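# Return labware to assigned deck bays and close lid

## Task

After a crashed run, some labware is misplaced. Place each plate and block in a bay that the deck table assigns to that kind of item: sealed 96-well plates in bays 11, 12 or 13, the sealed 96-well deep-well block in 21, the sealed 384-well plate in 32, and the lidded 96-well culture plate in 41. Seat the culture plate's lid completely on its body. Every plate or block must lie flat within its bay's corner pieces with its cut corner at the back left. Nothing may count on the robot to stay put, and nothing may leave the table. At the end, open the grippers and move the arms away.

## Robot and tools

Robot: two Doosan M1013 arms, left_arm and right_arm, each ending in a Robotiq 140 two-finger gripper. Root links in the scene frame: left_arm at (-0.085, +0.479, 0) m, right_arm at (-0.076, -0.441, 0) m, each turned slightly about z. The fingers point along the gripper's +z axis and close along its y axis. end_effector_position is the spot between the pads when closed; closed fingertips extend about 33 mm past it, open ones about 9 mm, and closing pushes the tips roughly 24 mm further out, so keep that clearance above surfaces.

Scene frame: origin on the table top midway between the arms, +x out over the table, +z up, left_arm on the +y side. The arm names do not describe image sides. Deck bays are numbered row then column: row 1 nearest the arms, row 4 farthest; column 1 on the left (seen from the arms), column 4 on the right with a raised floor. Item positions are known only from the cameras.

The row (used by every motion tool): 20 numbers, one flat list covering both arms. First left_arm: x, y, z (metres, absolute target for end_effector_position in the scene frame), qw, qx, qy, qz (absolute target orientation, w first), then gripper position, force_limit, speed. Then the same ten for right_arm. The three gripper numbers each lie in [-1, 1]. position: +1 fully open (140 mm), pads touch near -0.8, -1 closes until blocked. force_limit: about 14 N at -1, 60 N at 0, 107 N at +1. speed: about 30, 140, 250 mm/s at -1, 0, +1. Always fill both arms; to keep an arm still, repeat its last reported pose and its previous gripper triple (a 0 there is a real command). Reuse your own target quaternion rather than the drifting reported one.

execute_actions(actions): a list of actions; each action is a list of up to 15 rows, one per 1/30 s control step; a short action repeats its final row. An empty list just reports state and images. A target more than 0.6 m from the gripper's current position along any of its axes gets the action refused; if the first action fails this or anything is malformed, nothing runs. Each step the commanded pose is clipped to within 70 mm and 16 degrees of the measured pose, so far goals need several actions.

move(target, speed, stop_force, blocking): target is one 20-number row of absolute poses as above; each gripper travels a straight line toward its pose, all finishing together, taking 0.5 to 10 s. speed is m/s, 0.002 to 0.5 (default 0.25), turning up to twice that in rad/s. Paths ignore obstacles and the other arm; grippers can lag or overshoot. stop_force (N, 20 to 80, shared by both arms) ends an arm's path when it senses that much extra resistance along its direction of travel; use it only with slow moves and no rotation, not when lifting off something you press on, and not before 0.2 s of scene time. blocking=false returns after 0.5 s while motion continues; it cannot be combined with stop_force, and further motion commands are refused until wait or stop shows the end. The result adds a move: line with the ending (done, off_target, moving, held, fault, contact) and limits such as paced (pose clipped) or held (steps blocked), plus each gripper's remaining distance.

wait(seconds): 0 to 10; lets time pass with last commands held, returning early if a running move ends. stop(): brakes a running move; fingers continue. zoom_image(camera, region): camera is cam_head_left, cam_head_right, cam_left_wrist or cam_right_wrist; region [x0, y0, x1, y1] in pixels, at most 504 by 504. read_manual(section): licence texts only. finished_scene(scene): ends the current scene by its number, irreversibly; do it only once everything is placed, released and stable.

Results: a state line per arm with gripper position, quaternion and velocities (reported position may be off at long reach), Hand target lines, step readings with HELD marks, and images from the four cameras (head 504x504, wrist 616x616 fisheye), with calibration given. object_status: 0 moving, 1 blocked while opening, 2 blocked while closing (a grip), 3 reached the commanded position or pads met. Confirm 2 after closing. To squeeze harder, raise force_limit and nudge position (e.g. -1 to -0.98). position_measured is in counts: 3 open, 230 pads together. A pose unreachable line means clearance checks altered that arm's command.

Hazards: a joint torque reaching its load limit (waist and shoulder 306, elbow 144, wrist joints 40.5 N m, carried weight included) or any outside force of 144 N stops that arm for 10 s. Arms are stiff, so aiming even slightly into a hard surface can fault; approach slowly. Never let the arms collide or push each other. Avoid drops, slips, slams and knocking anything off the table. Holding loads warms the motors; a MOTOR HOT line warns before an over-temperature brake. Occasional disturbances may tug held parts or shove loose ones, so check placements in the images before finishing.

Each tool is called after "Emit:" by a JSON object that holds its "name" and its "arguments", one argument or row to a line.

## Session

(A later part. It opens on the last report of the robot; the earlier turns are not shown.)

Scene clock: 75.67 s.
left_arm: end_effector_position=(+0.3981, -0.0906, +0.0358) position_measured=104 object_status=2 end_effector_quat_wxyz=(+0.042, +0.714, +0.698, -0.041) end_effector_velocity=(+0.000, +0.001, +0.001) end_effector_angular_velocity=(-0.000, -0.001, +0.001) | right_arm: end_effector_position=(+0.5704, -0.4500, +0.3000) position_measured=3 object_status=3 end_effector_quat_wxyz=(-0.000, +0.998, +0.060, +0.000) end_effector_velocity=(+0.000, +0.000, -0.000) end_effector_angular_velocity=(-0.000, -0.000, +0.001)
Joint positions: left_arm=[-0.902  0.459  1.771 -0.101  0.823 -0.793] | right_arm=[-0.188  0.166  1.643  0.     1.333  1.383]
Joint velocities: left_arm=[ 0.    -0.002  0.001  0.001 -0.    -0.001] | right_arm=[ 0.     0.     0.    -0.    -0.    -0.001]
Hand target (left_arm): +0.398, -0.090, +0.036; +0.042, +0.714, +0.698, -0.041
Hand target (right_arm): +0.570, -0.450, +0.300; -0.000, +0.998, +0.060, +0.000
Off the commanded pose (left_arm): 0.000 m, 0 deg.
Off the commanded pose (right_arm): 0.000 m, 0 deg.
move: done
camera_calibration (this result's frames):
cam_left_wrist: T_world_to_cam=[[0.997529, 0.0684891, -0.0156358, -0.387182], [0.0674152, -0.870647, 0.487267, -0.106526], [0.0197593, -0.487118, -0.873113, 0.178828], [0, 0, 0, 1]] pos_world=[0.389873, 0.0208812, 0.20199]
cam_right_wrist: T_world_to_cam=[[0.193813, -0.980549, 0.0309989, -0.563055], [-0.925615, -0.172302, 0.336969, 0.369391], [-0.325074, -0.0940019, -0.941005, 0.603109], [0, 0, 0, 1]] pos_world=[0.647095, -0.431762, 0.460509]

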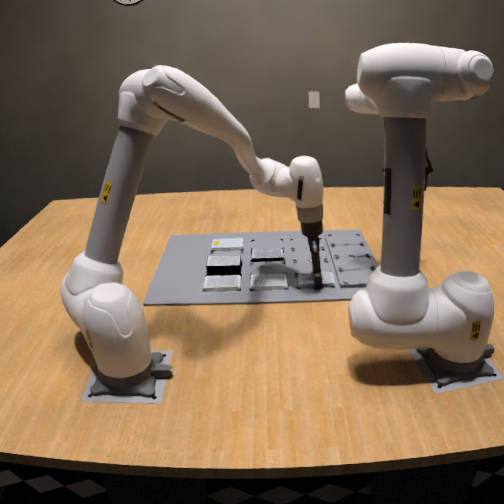

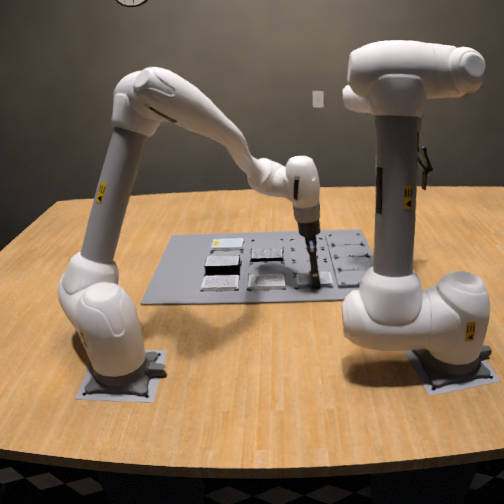

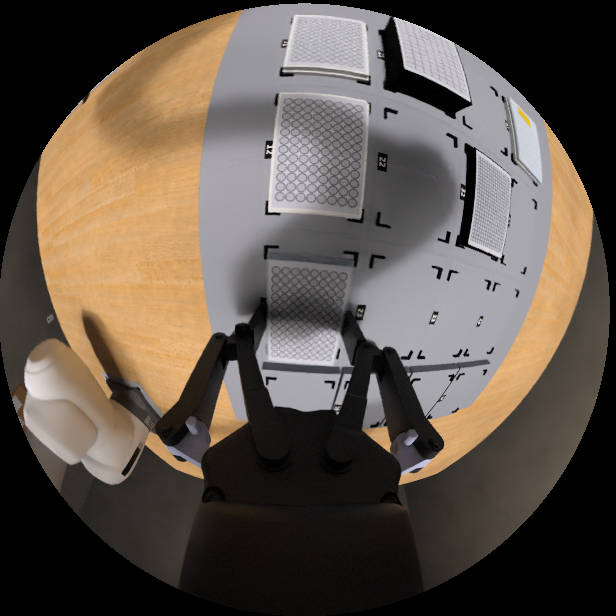

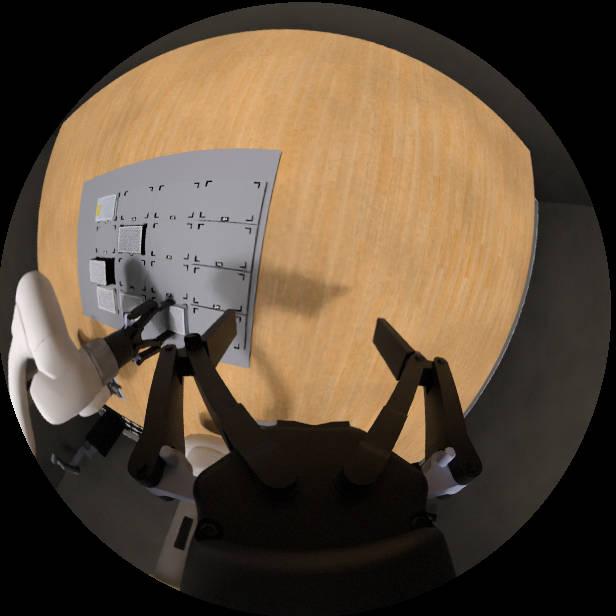

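Emit:
{"name": "move", "arguments": {
  "target": [0.398,-0.0905,0.0358,0.0418,0.7139,0.6978,-0.0408,0.3,-0.3,-0.7,0.5704,-0.45,0.3,0,0.998,0.06,0,1,0,0],
  "speed": 0.02
}}

Emit:
{"name": "move", "arguments": {
  "target": [0.398,-0.17,0.14,0,0.7151,0.699,0,0.3,-0.3,-0.7,0.5704,-0.45,0.3,0,0.998,0.06,0,1,0,0],
  "speed": 0.08
}}

Emit:
{"name": "zoom_image", "arguments": {
  "camera": "cam_left_wrist",
  "region": [200,180,420,420]
}}

Emit:
{"name": "zoom_image", "arguments": {
  "camera": "cam_head_left",
  "region": [240,230,380,310]
}}

Scene clock: 76.73 s.
left_arm: end_effector_position=(+0.3980, -0.0904, +0.0356) position_measured=91 object_status=3 end_effector_quat_wxyz=(+0.042, +0.714, +0.698, -0.041) end_effector_velocity=(-0.000, +0.001, -0.000) end_effector_angular_velocity=(+0.001, +0.000, +0.000) | right_arm: end_effector_position=(+0.5704, -0.4500, +0.3000) position_measured=3 object_status=3 end_effector_quat_wxyz=(+0.000, +0.998, +0.060, +0.000) end_effector_velocity=(-0.000, +0.000, -0.000) end_effector_angular_velocity=(-0.000, +0.001, -0.000)
Joint positions: left_arm=[-0.902  0.459  1.771 -0.101  0.824 -0.793] | right_arm=[-0.188  0.166  1.643  0.     1.333  1.383]
Joint velocities: left_arm=[-0.    -0.001  0.001  0.001  0.    -0.001] | right_arm=[ 0.  0.  0. -0.  0.  0.]
Hand target (left_arm): +0.398, -0.090, +0.036; +0.042, +0.714, +0.698, -0.041
Hand target (right_arm): +0.570, -0.450, +0.300; -0.000, +0.998, +0.060, +0.000
Off the commanded pose (left_arm): 0.000 m, 0 deg.
Off the commanded pose (right_arm): 0.000 m, 0 deg.
move: done
camera_calibration (this result's frames):
cam_left_wrist: T_world_to_cam=[[0.99753, 0.0684017, -0.015995, -0.387088], [0.0675265, -0.870959, 0.486693, -0.10628], [0.0193596, -0.486571, -0.873427, 0.178952], [0, 0, 0, 1]] pos_world=[0.389844, 0.0209849, 0.201836]
cam_right_wrist: T_world_to_cam=[[0.193813, -0.980549, 0.0309992, -0.563055], [-0.925615, -0.172302, 0.336969, 0.369391], [-0.325073, -0.0940022, -0.941005, 0.603108], [0, 0, 0, 1]] pos_world=[0.647095, -0.431763, 0.460509]

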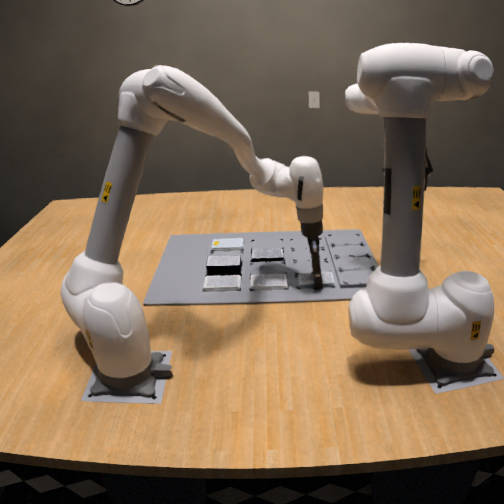

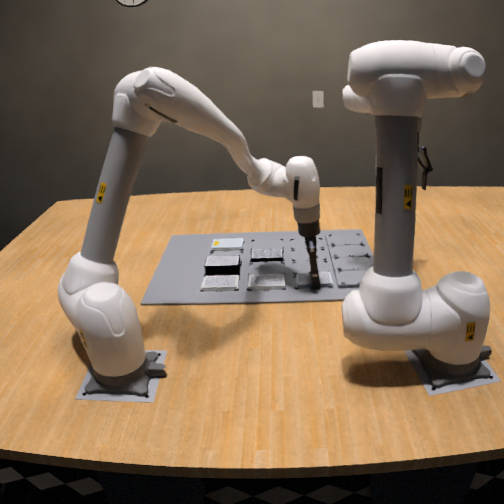

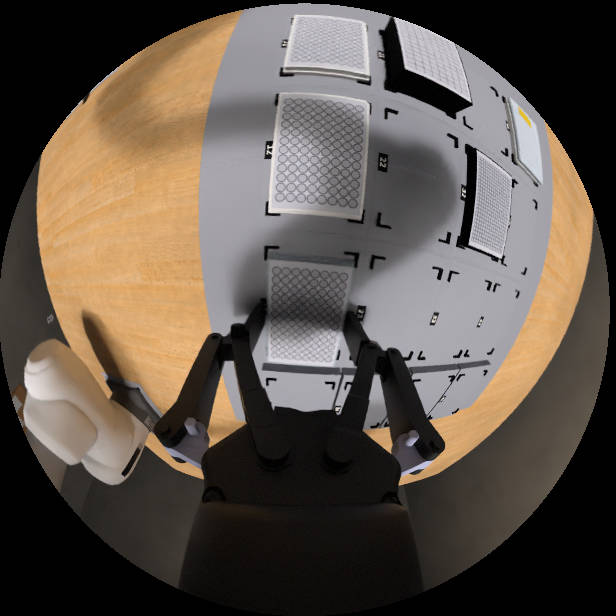

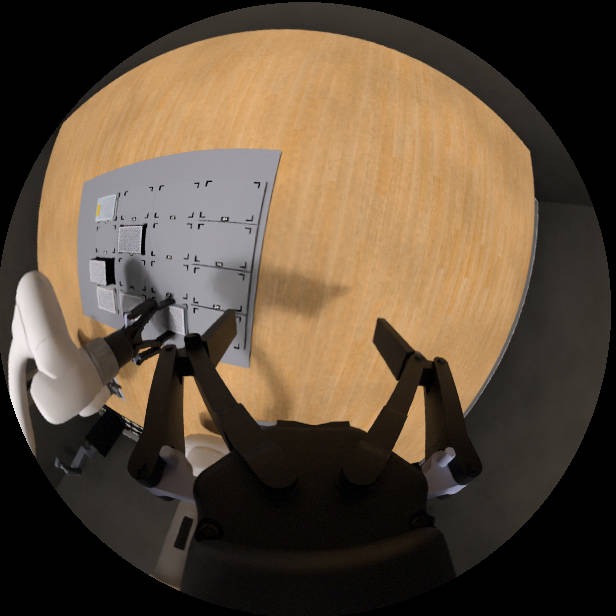

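Scene clock: 78.67 s.
left_arm: end_effector_position=(+0.3978, -0.1701, +0.1399) position_measured=91 object_status=3 end_effector_quat_wxyz=(-0.000, +0.715, +0.699, -0.000) end_effector_velocity=(+0.001, -0.001, +0.001) end_effector_angular_velocity=(-0.002, -0.002, +0.001) | right_arm: end_effector_position=(+0.5704, -0.4500, +0.3000) position_measured=3 object_status=3 end_effector_quat_wxyz=(-0.000, +0.998, +0.060, +0.000) end_effector_velocity=(+0.000, -0.000, -0.000) end_effector_angular_velocity=(+0.000, -0.001, +0.000)
Joint positions: left_arm=[-0.995  0.498  1.487 -0.     1.157 -0.951] | right_arm=[-0.188  0.166  1.643  0.     1.333  1.383]
Joint velocities: left_arm=[-0.    -0.001 -0.001  0.    -0.001 -0.002] | right_arm=[-0.     0.     0.     0.    -0.001 -0.001]
Hand target (left_arm): +0.398, -0.170, +0.140; +0.000, +0.715, +0.699, -0.000
Hand target (right_arm): +0.570, -0.450, +0.300; -0.000, +0.998, +0.060, +0.000
Off the commanded pose (left_arm): 0.000 m, 0 deg.
Off the commanded pose (right_arm): 0.000 m, 0 deg.
move: done
camera_calibration (this result's frames):
cam_left_wrist: T_world_to_cam=[[0.997541, 0.0696535, -0.0078242, -0.380729], [0.0673544, -0.921702, 0.382006, -0.220329], [0.0193965, -0.381593, -0.924127, 0.256203], [0, 0, 0, 1]] pos_world=[0.389663, -0.0787936, 0.317952]
cam_right_wrist: T_world_to_cam=[[0.193813, -0.980549, 0.0309991, -0.563055], [-0.925615, -0.172302, 0.336969, 0.369391], [-0.325074, -0.0940021, -0.941005, 0.603108], [0, 0, 0, 1]] pos_world=[0.647095, -0.431762, 0.460509]

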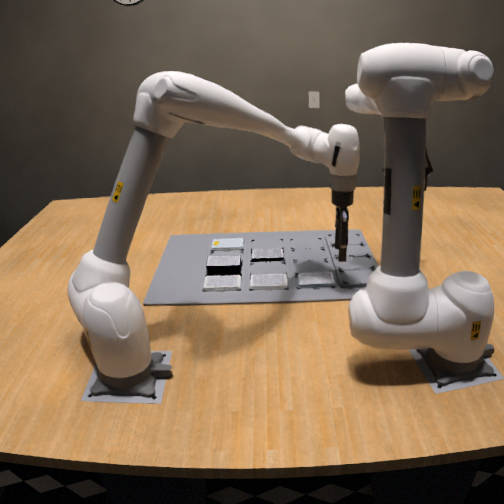

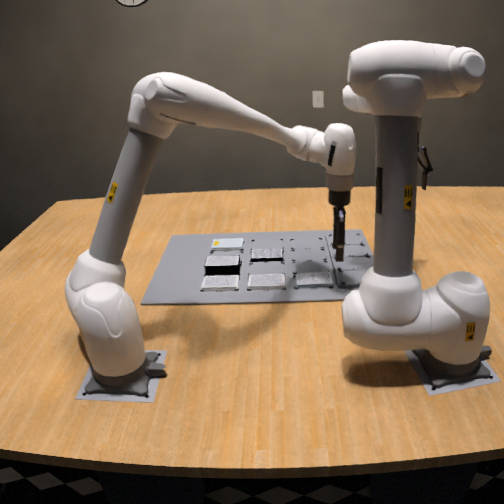

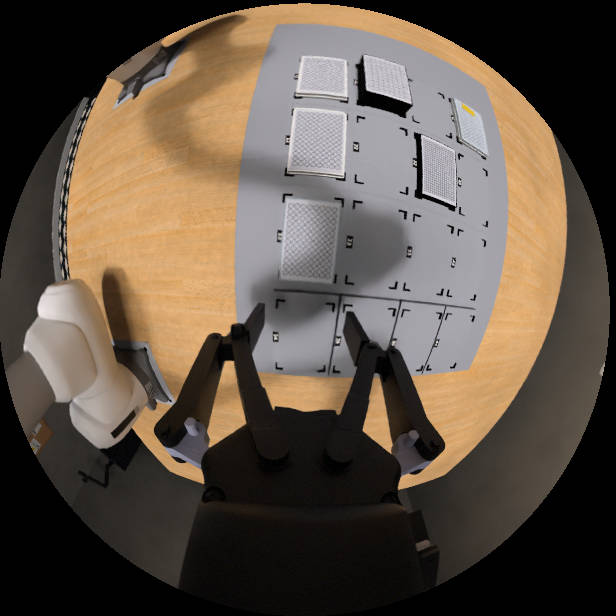

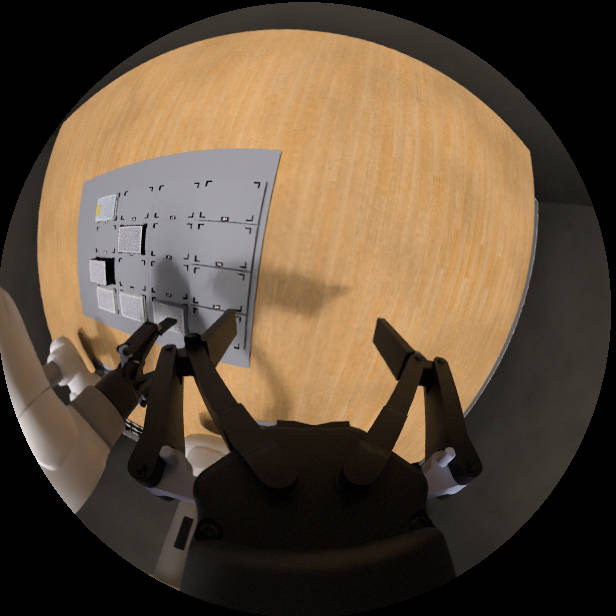

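Region (200, 180, 420, 420) of cam_left_wrist's 616x616 image, scaled by 2.100, with more detail than that image has; it fills the left 462 columns of this view, and the rest is white.

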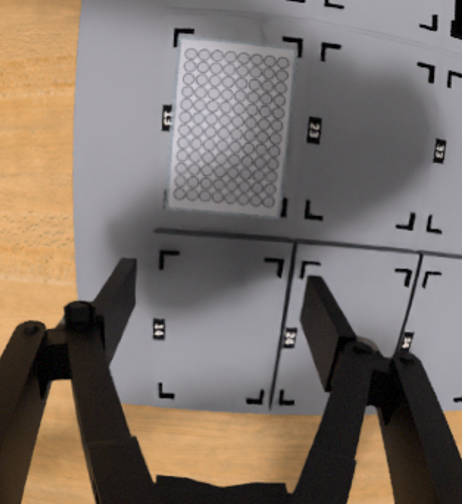

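Region (240, 230, 380, 310) of cam_head_left's 504x504 image, scaled by 3.600, with more detail than that image has; it fills the top 288 rows of this view, and the rest is white.

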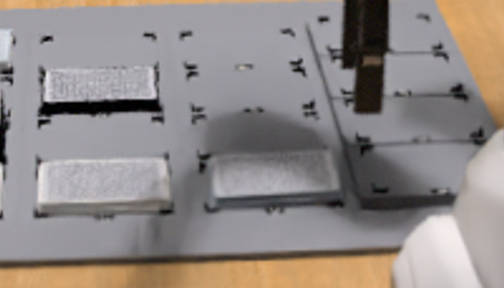

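Emit:
{"name": "move", "arguments": {
  "target": [0.398,-0.09,0.07,0,0.7151,0.699,0,0.4,-0.3,-0.5,0.5704,-0.45,0.3,0,0.998,0.06,0,1,0,0],
  "speed": 0.12
}}

Emit:
{"name": "move", "arguments": {
  "target": [0.398,-0.09,0.038,0,0.7151,0.699,0,0.4,-0.3,-0.5,0.5704,-0.45,0.3,0,0.998,0.06,0,1,0,0],
  "speed": 0.04
}}

Emit:
{"name": "move", "arguments": {
  "target": [0.398,-0.09,0.038,0,0.7151,0.699,0,-1,-0.6,-0.5,0.5704,-0.45,0.3,0,0.998,0.06,0,1,0,0],
  "speed": 0.04
}}

Emit:
{"name": "move", "arguments": {
  "target": [0.398,-0.08,0.038,0,0.7151,0.699,0,-1,-0.6,-0.5,0.5704,-0.45,0.3,0,0.998,0.06,0,1,0,0],
  "speed": 0.004,
  "stop_force": 20
}}

Emit:
{"name": "zoom_image", "arguments": {
  "camera": "cam_left_wrist",
  "region": [200,180,420,420]
}}

Scene clock: 80.97 s.
left_arm: end_effector_position=(+0.3982, -0.0899, +0.0701) position_measured=78 object_status=3 end_effector_quat_wxyz=(+0.000, +0.715, +0.699, +0.000) end_effector_velocity=(-0.000, -0.000, -0.000) end_effector_angular_velocity=(-0.001, -0.001, -0.001) | right_arm: end_effector_position=(+0.5704, -0.4500, +0.3000) position_measured=3 object_status=3 end_effector_quat_wxyz=(-0.000, +0.998, +0.060, +0.000) end_effector_velocity=(+0.000, +0.001, +0.000) end_effector_angular_velocity=(+0.000, -0.000, -0.000)
Joint positions: left_arm=[-0.934  0.463  1.685  0.     0.994 -0.891] | right_arm=[-0.188  0.166  1.643  0.     1.333  1.383]
Joint velocities: left_arm=[-0.    -0.     0.001 -0.    -0.002  0.   ] | right_arm=[ 0.001 -0.    -0.     0.    -0.     0.001]
Hand target (left_arm): +0.398, -0.090, +0.070; +0.000, +0.715, +0.699, +0.000
Hand target (right_arm): +0.570, -0.450, +0.300; -0.000, +0.998, +0.060, +0.000
Off the commanded pose (left_arm): 0.000 m, 0 deg.
Off the commanded pose (right_arm): 0.000 m, 0 deg.
move: done
camera_calibration (this result's frames):
cam_left_wrist: T_world_to_cam=[[0.997517, 0.0700042, -0.00764788, -0.387195], [0.0676107, -0.921675, 0.382025, -0.119918], [0.0196945, -0.381594, -0.92412, 0.222146], [0, 0, 0, 1]] pos_world=[0.389967, 0.00134908, 0.24814]
cam_right_wrist: T_world_to_cam=[[0.193812, -0.980549, 0.0309987, -0.563054], [-0.925616, -0.172301, 0.336969, 0.369391], [-0.325074, -0.0940016, -0.941005, 0.603109], [0, 0, 0, 1]] pos_world=[0.647095, -0.431762, 0.460509]

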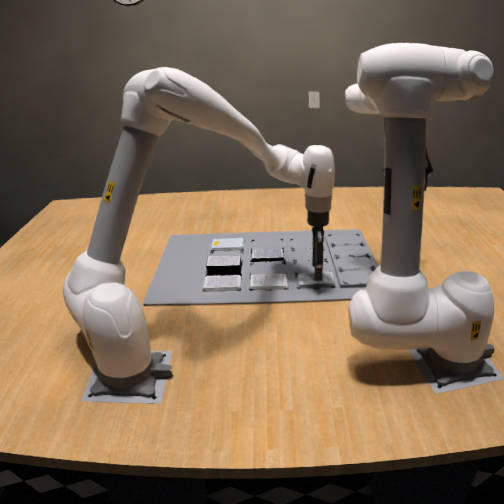

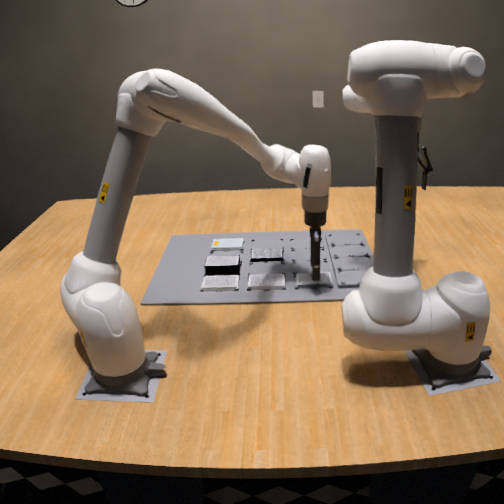

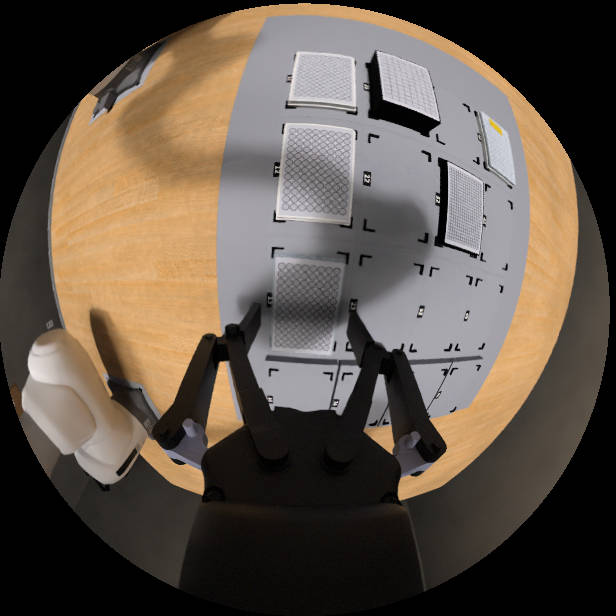

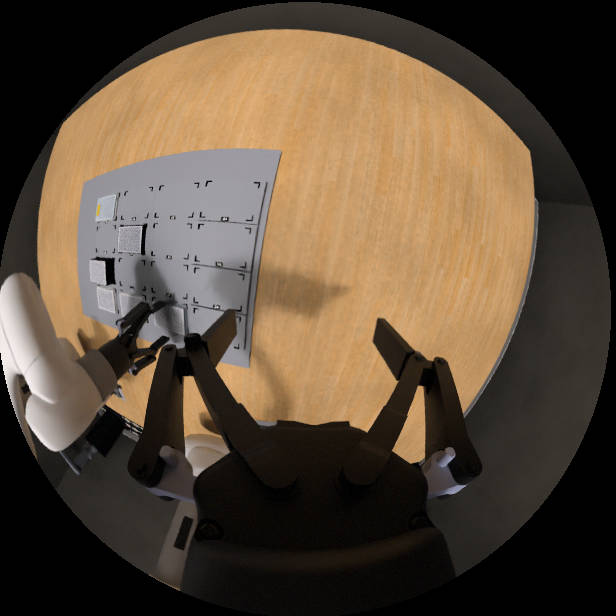

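Scene clock: 82.03 s.
left_arm: end_effector_position=(+0.3980, -0.0899, +0.0379) position_measured=78 object_status=3 end_effector_quat_wxyz=(-0.000, +0.715, +0.699, +0.000) end_effector_velocity=(-0.001, +0.001, -0.001) end_effector_angular_velocity=(+0.001, +0.002, +0.000) | right_arm: end_effector_position=(+0.5704, -0.4500, +0.3000) position_measured=3 object_status=3 end_effector_quat_wxyz=(+0.000, +0.998, +0.060, +0.000) end_effector_velocity=(-0.000, +0.001, -0.000) end_effector_angular_velocity=(-0.000, +0.002, +0.001)
Joint positions: left_arm=[-0.934  0.492  1.707  0.     0.943 -0.891] | right_arm=[-0.188  0.166  1.643  0.     1.333  1.383]
Joint velocities: left_arm=[-0.     0.     0.001 -0.002  0.001  0.   ] | right_arm=[ 0.001  0.     0.    -0.     0.001  0.   ]
Hand target (left_arm): +0.398, -0.090, +0.038; +0.000, +0.715, +0.699, +0.000
Hand target (right_arm): +0.570, -0.450, +0.300; -0.000, +0.998, +0.060, +0.000
Off the commanded pose (left_arm): 0.000 m, 0 deg.
Off the commanded pose (right_arm): 0.000 m, 0 deg.
move: done
camera_calibration (this result's frames):
cam_left_wrist: T_world_to_cam=[[0.997527, 0.0698526, -0.00775291, -0.387295], [0.0675137, -0.92174, 0.381886, -0.107559], [0.0195295, -0.381465, -0.924177, 0.192527], [0, 0, 0, 1]] pos_world=[0.389839, 0.00135443, 0.216002]
cam_right_wrist: T_world_to_cam=[[0.193813, -0.980549, 0.0309992, -0.563055], [-0.925615, -0.172302, 0.336969, 0.369391], [-0.325074, -0.0940022, -0.941005, 0.603108], [0, 0, 0, 1]] pos_world=[0.647095, -0.431762, 0.460509]

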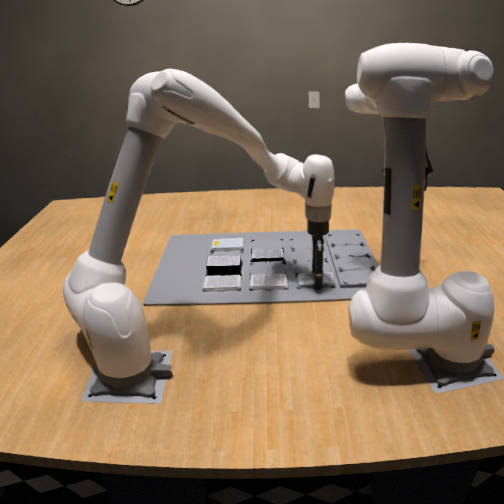

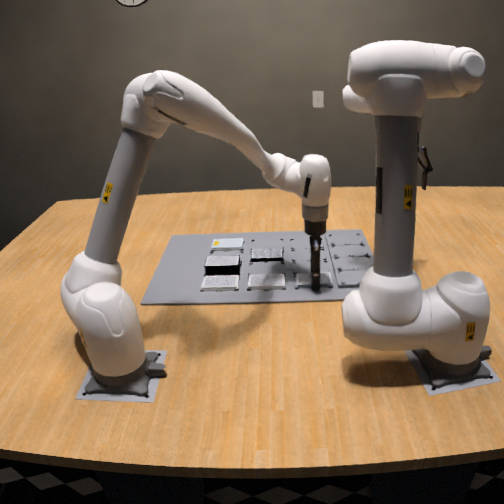

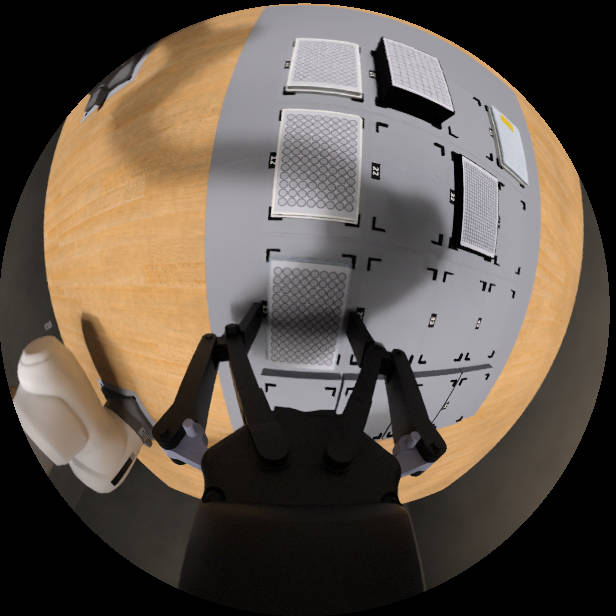

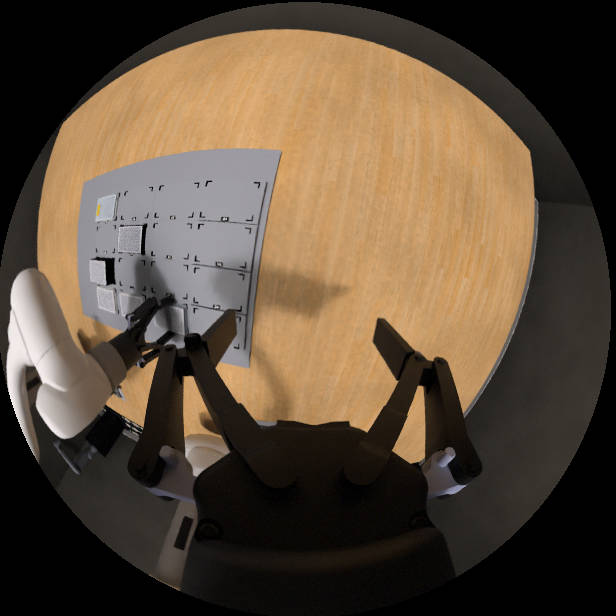

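Scene clock: 82.73 s.
left_arm: end_effector_position=(+0.3980, -0.0900, +0.0380) position_measured=102 object_status=2 end_effector_quat_wxyz=(+0.000, +0.715, +0.699, -0.000) end_effector_velocity=(+0.000, +0.000, -0.001) end_effector_angular_velocity=(+0.001, -0.001, -0.000) | right_arm: end_effector_position=(+0.5704, -0.4500, +0.3000) position_measured=3 object_status=3 end_effector_quat_wxyz=(-0.000, +0.998, +0.060, +0.000) end_effector_velocity=(+0.000, -0.000, -0.000) end_effector_angular_velocity=(+0.000, -0.000, -0.000)
Joint positions: left_arm=[-0.934  0.492  1.707  0.     0.943 -0.891] | right_arm=[-0.188  0.166  1.643  0.     1.333  1.383]
Joint velocities: left_arm=[-0.     0.001 -0.001  0.002 -0.    -0.001] | right_arm=[-0.  0.  0.  0. -0. -0.]
Hand target (left_arm): +0.398, -0.090, +0.038; +0.000, +0.715, +0.699, -0.000
Hand target (right_arm): +0.570, -0.450, +0.300; -0.000, +0.998, +0.060, +0.000
Off the commanded pose (left_arm): 0.000 m, 0 deg.
Off the commanded pose (right_arm): 0.000 m, 0 deg.
move: done
camera_calibration (this result's frames):
cam_left_wrist: T_world_to_cam=[[0.997522, 0.0699274, -0.0077782, -0.387294], [0.0675893, -0.921674, 0.382032, -0.107683], [0.0195455, -0.381611, -0.924116, 0.192518], [0, 0, 0, 1]] pos_world=[0.38985, 0.00130043, 0.216035]
cam_right_wrist: T_world_to_cam=[[0.193813, -0.980549, 0.0309989, -0.563055], [-0.925615, -0.172302, 0.336969, 0.369391], [-0.325073, -0.0940019, -0.941005, 0.603109], [0, 0, 0, 1]] pos_world=[0.647095, -0.431762, 0.460509]

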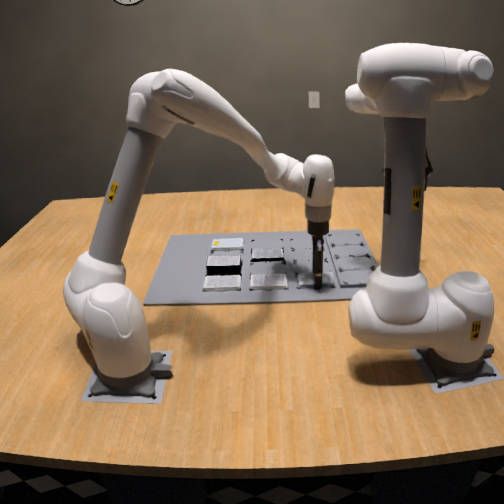

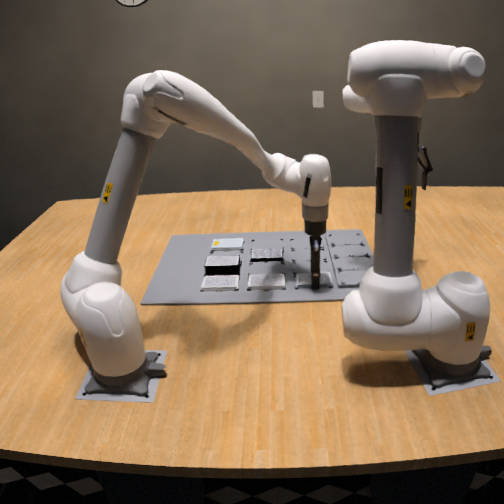

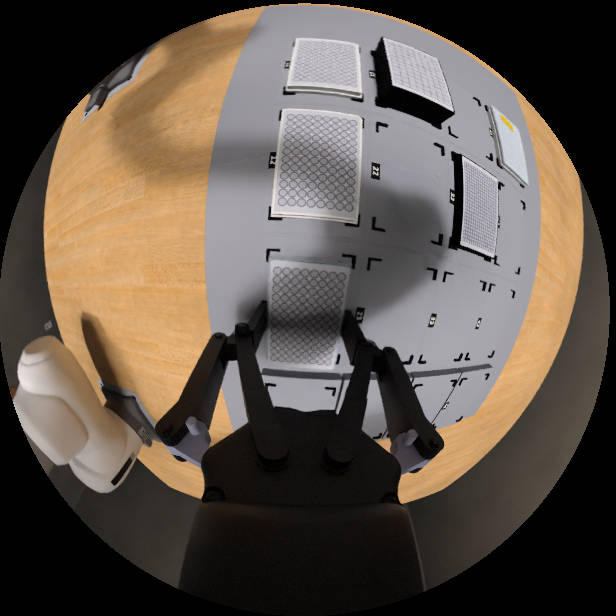

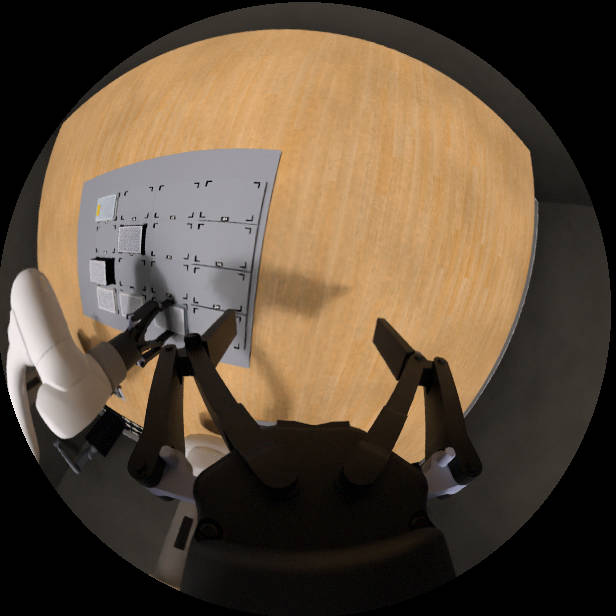

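Scene clock: 84.60 s.
left_arm: end_effector_position=(+0.3981, -0.0838, +0.0381) position_measured=102 object_status=2 end_effector_quat_wxyz=(+0.000, +0.715, +0.699, -0.000) end_effector_velocity=(-0.000, -0.001, -0.001) end_effector_angular_velocity=(+0.002, +0.001, +0.000) | right_arm: end_effector_position=(+0.5704, -0.4500, +0.3000) position_measured=3 object_status=3 end_effector_quat_wxyz=(-0.000, +0.998, +0.060, +0.000) end_effector_velocity=(-0.000, -0.000, -0.000) end_effector_angular_velocity=(+0.000, +0.001, -0.001)
Joint positions: left_arm=[-0.929  0.486  1.717 -0.     0.939 -0.886] | right_arm=[-0.188  0.166  1.643  0.     1.333  1.383]
Joint velocities: left_arm=[-0.001  0.002 -0.002  0.     0.002 -0.001] | right_arm=[-0.     0.     0.     0.     0.001  0.   ]
Hand target (left_arm): +0.398, -0.084, +0.038; +0.000, +0.715, +0.699, -0.000
Hand target (right_arm): +0.570, -0.450, +0.300; -0.000, +0.998, +0.060, +0.000
Off the commanded pose (left_arm): 0.004 m, 0 deg.
Off the commanded pose (right_arm): 0.000 m, 0 deg.
move: contact (left_arm)
camera_calibration (this result's frames):
cam_left_wrist: T_world_to_cam=[[0.997532, 0.0697841, -0.00770908, -0.387813], [0.0674269, -0.921615, 0.382204, -0.101966], [0.019567, -0.381781, -0.924046, 0.194988], [0, 0, 0, 1]] pos_world=[0.389916, 0.00753216, 0.21616]
cam_right_wrist: T_world_to_cam=[[0.193813, -0.980549, 0.0309991, -0.563055], [-0.925615, -0.172302, 0.336969, 0.369391], [-0.325074, -0.0940021, -0.941005, 0.603108], [0, 0, 0, 1]] pos_world=[0.647095, -0.431762, 0.460509]

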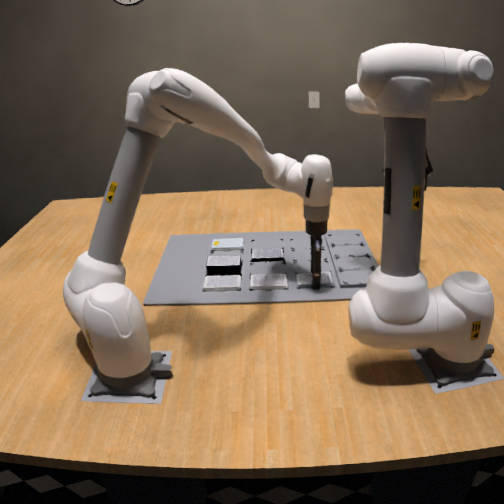

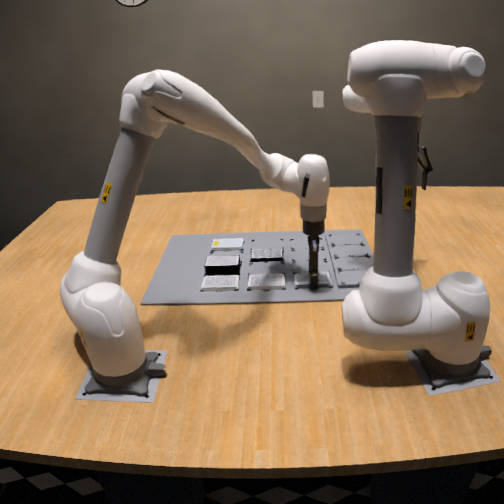

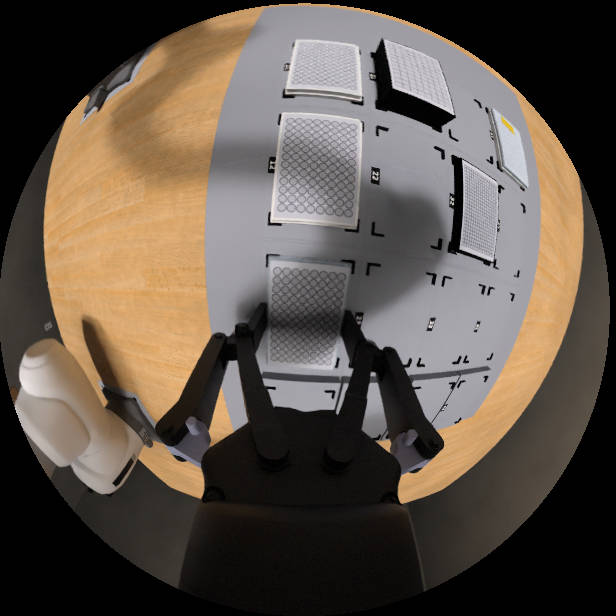

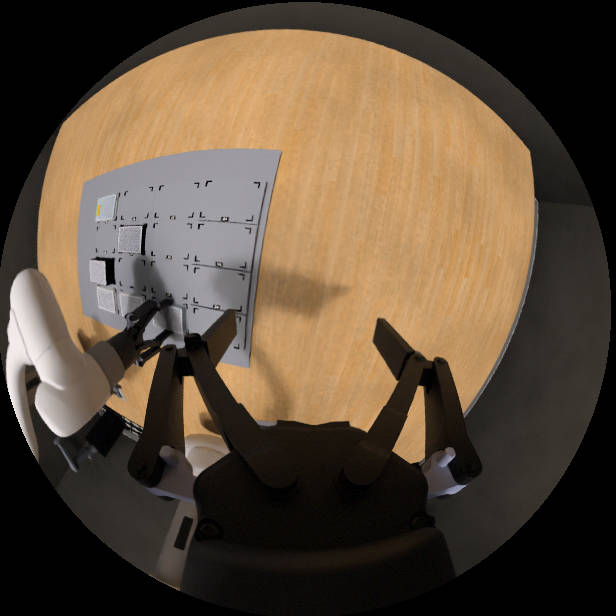

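Region (200, 180, 420, 420) of cam_left_wrist's 616x616 image, scaled by 2.100, with more detail than that image has; it fills the left 462 columns of this view, and the rest is white.

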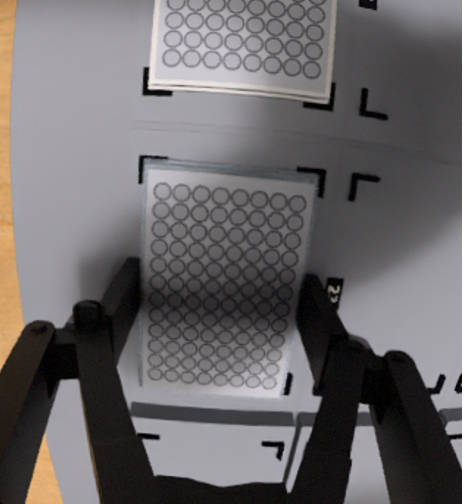

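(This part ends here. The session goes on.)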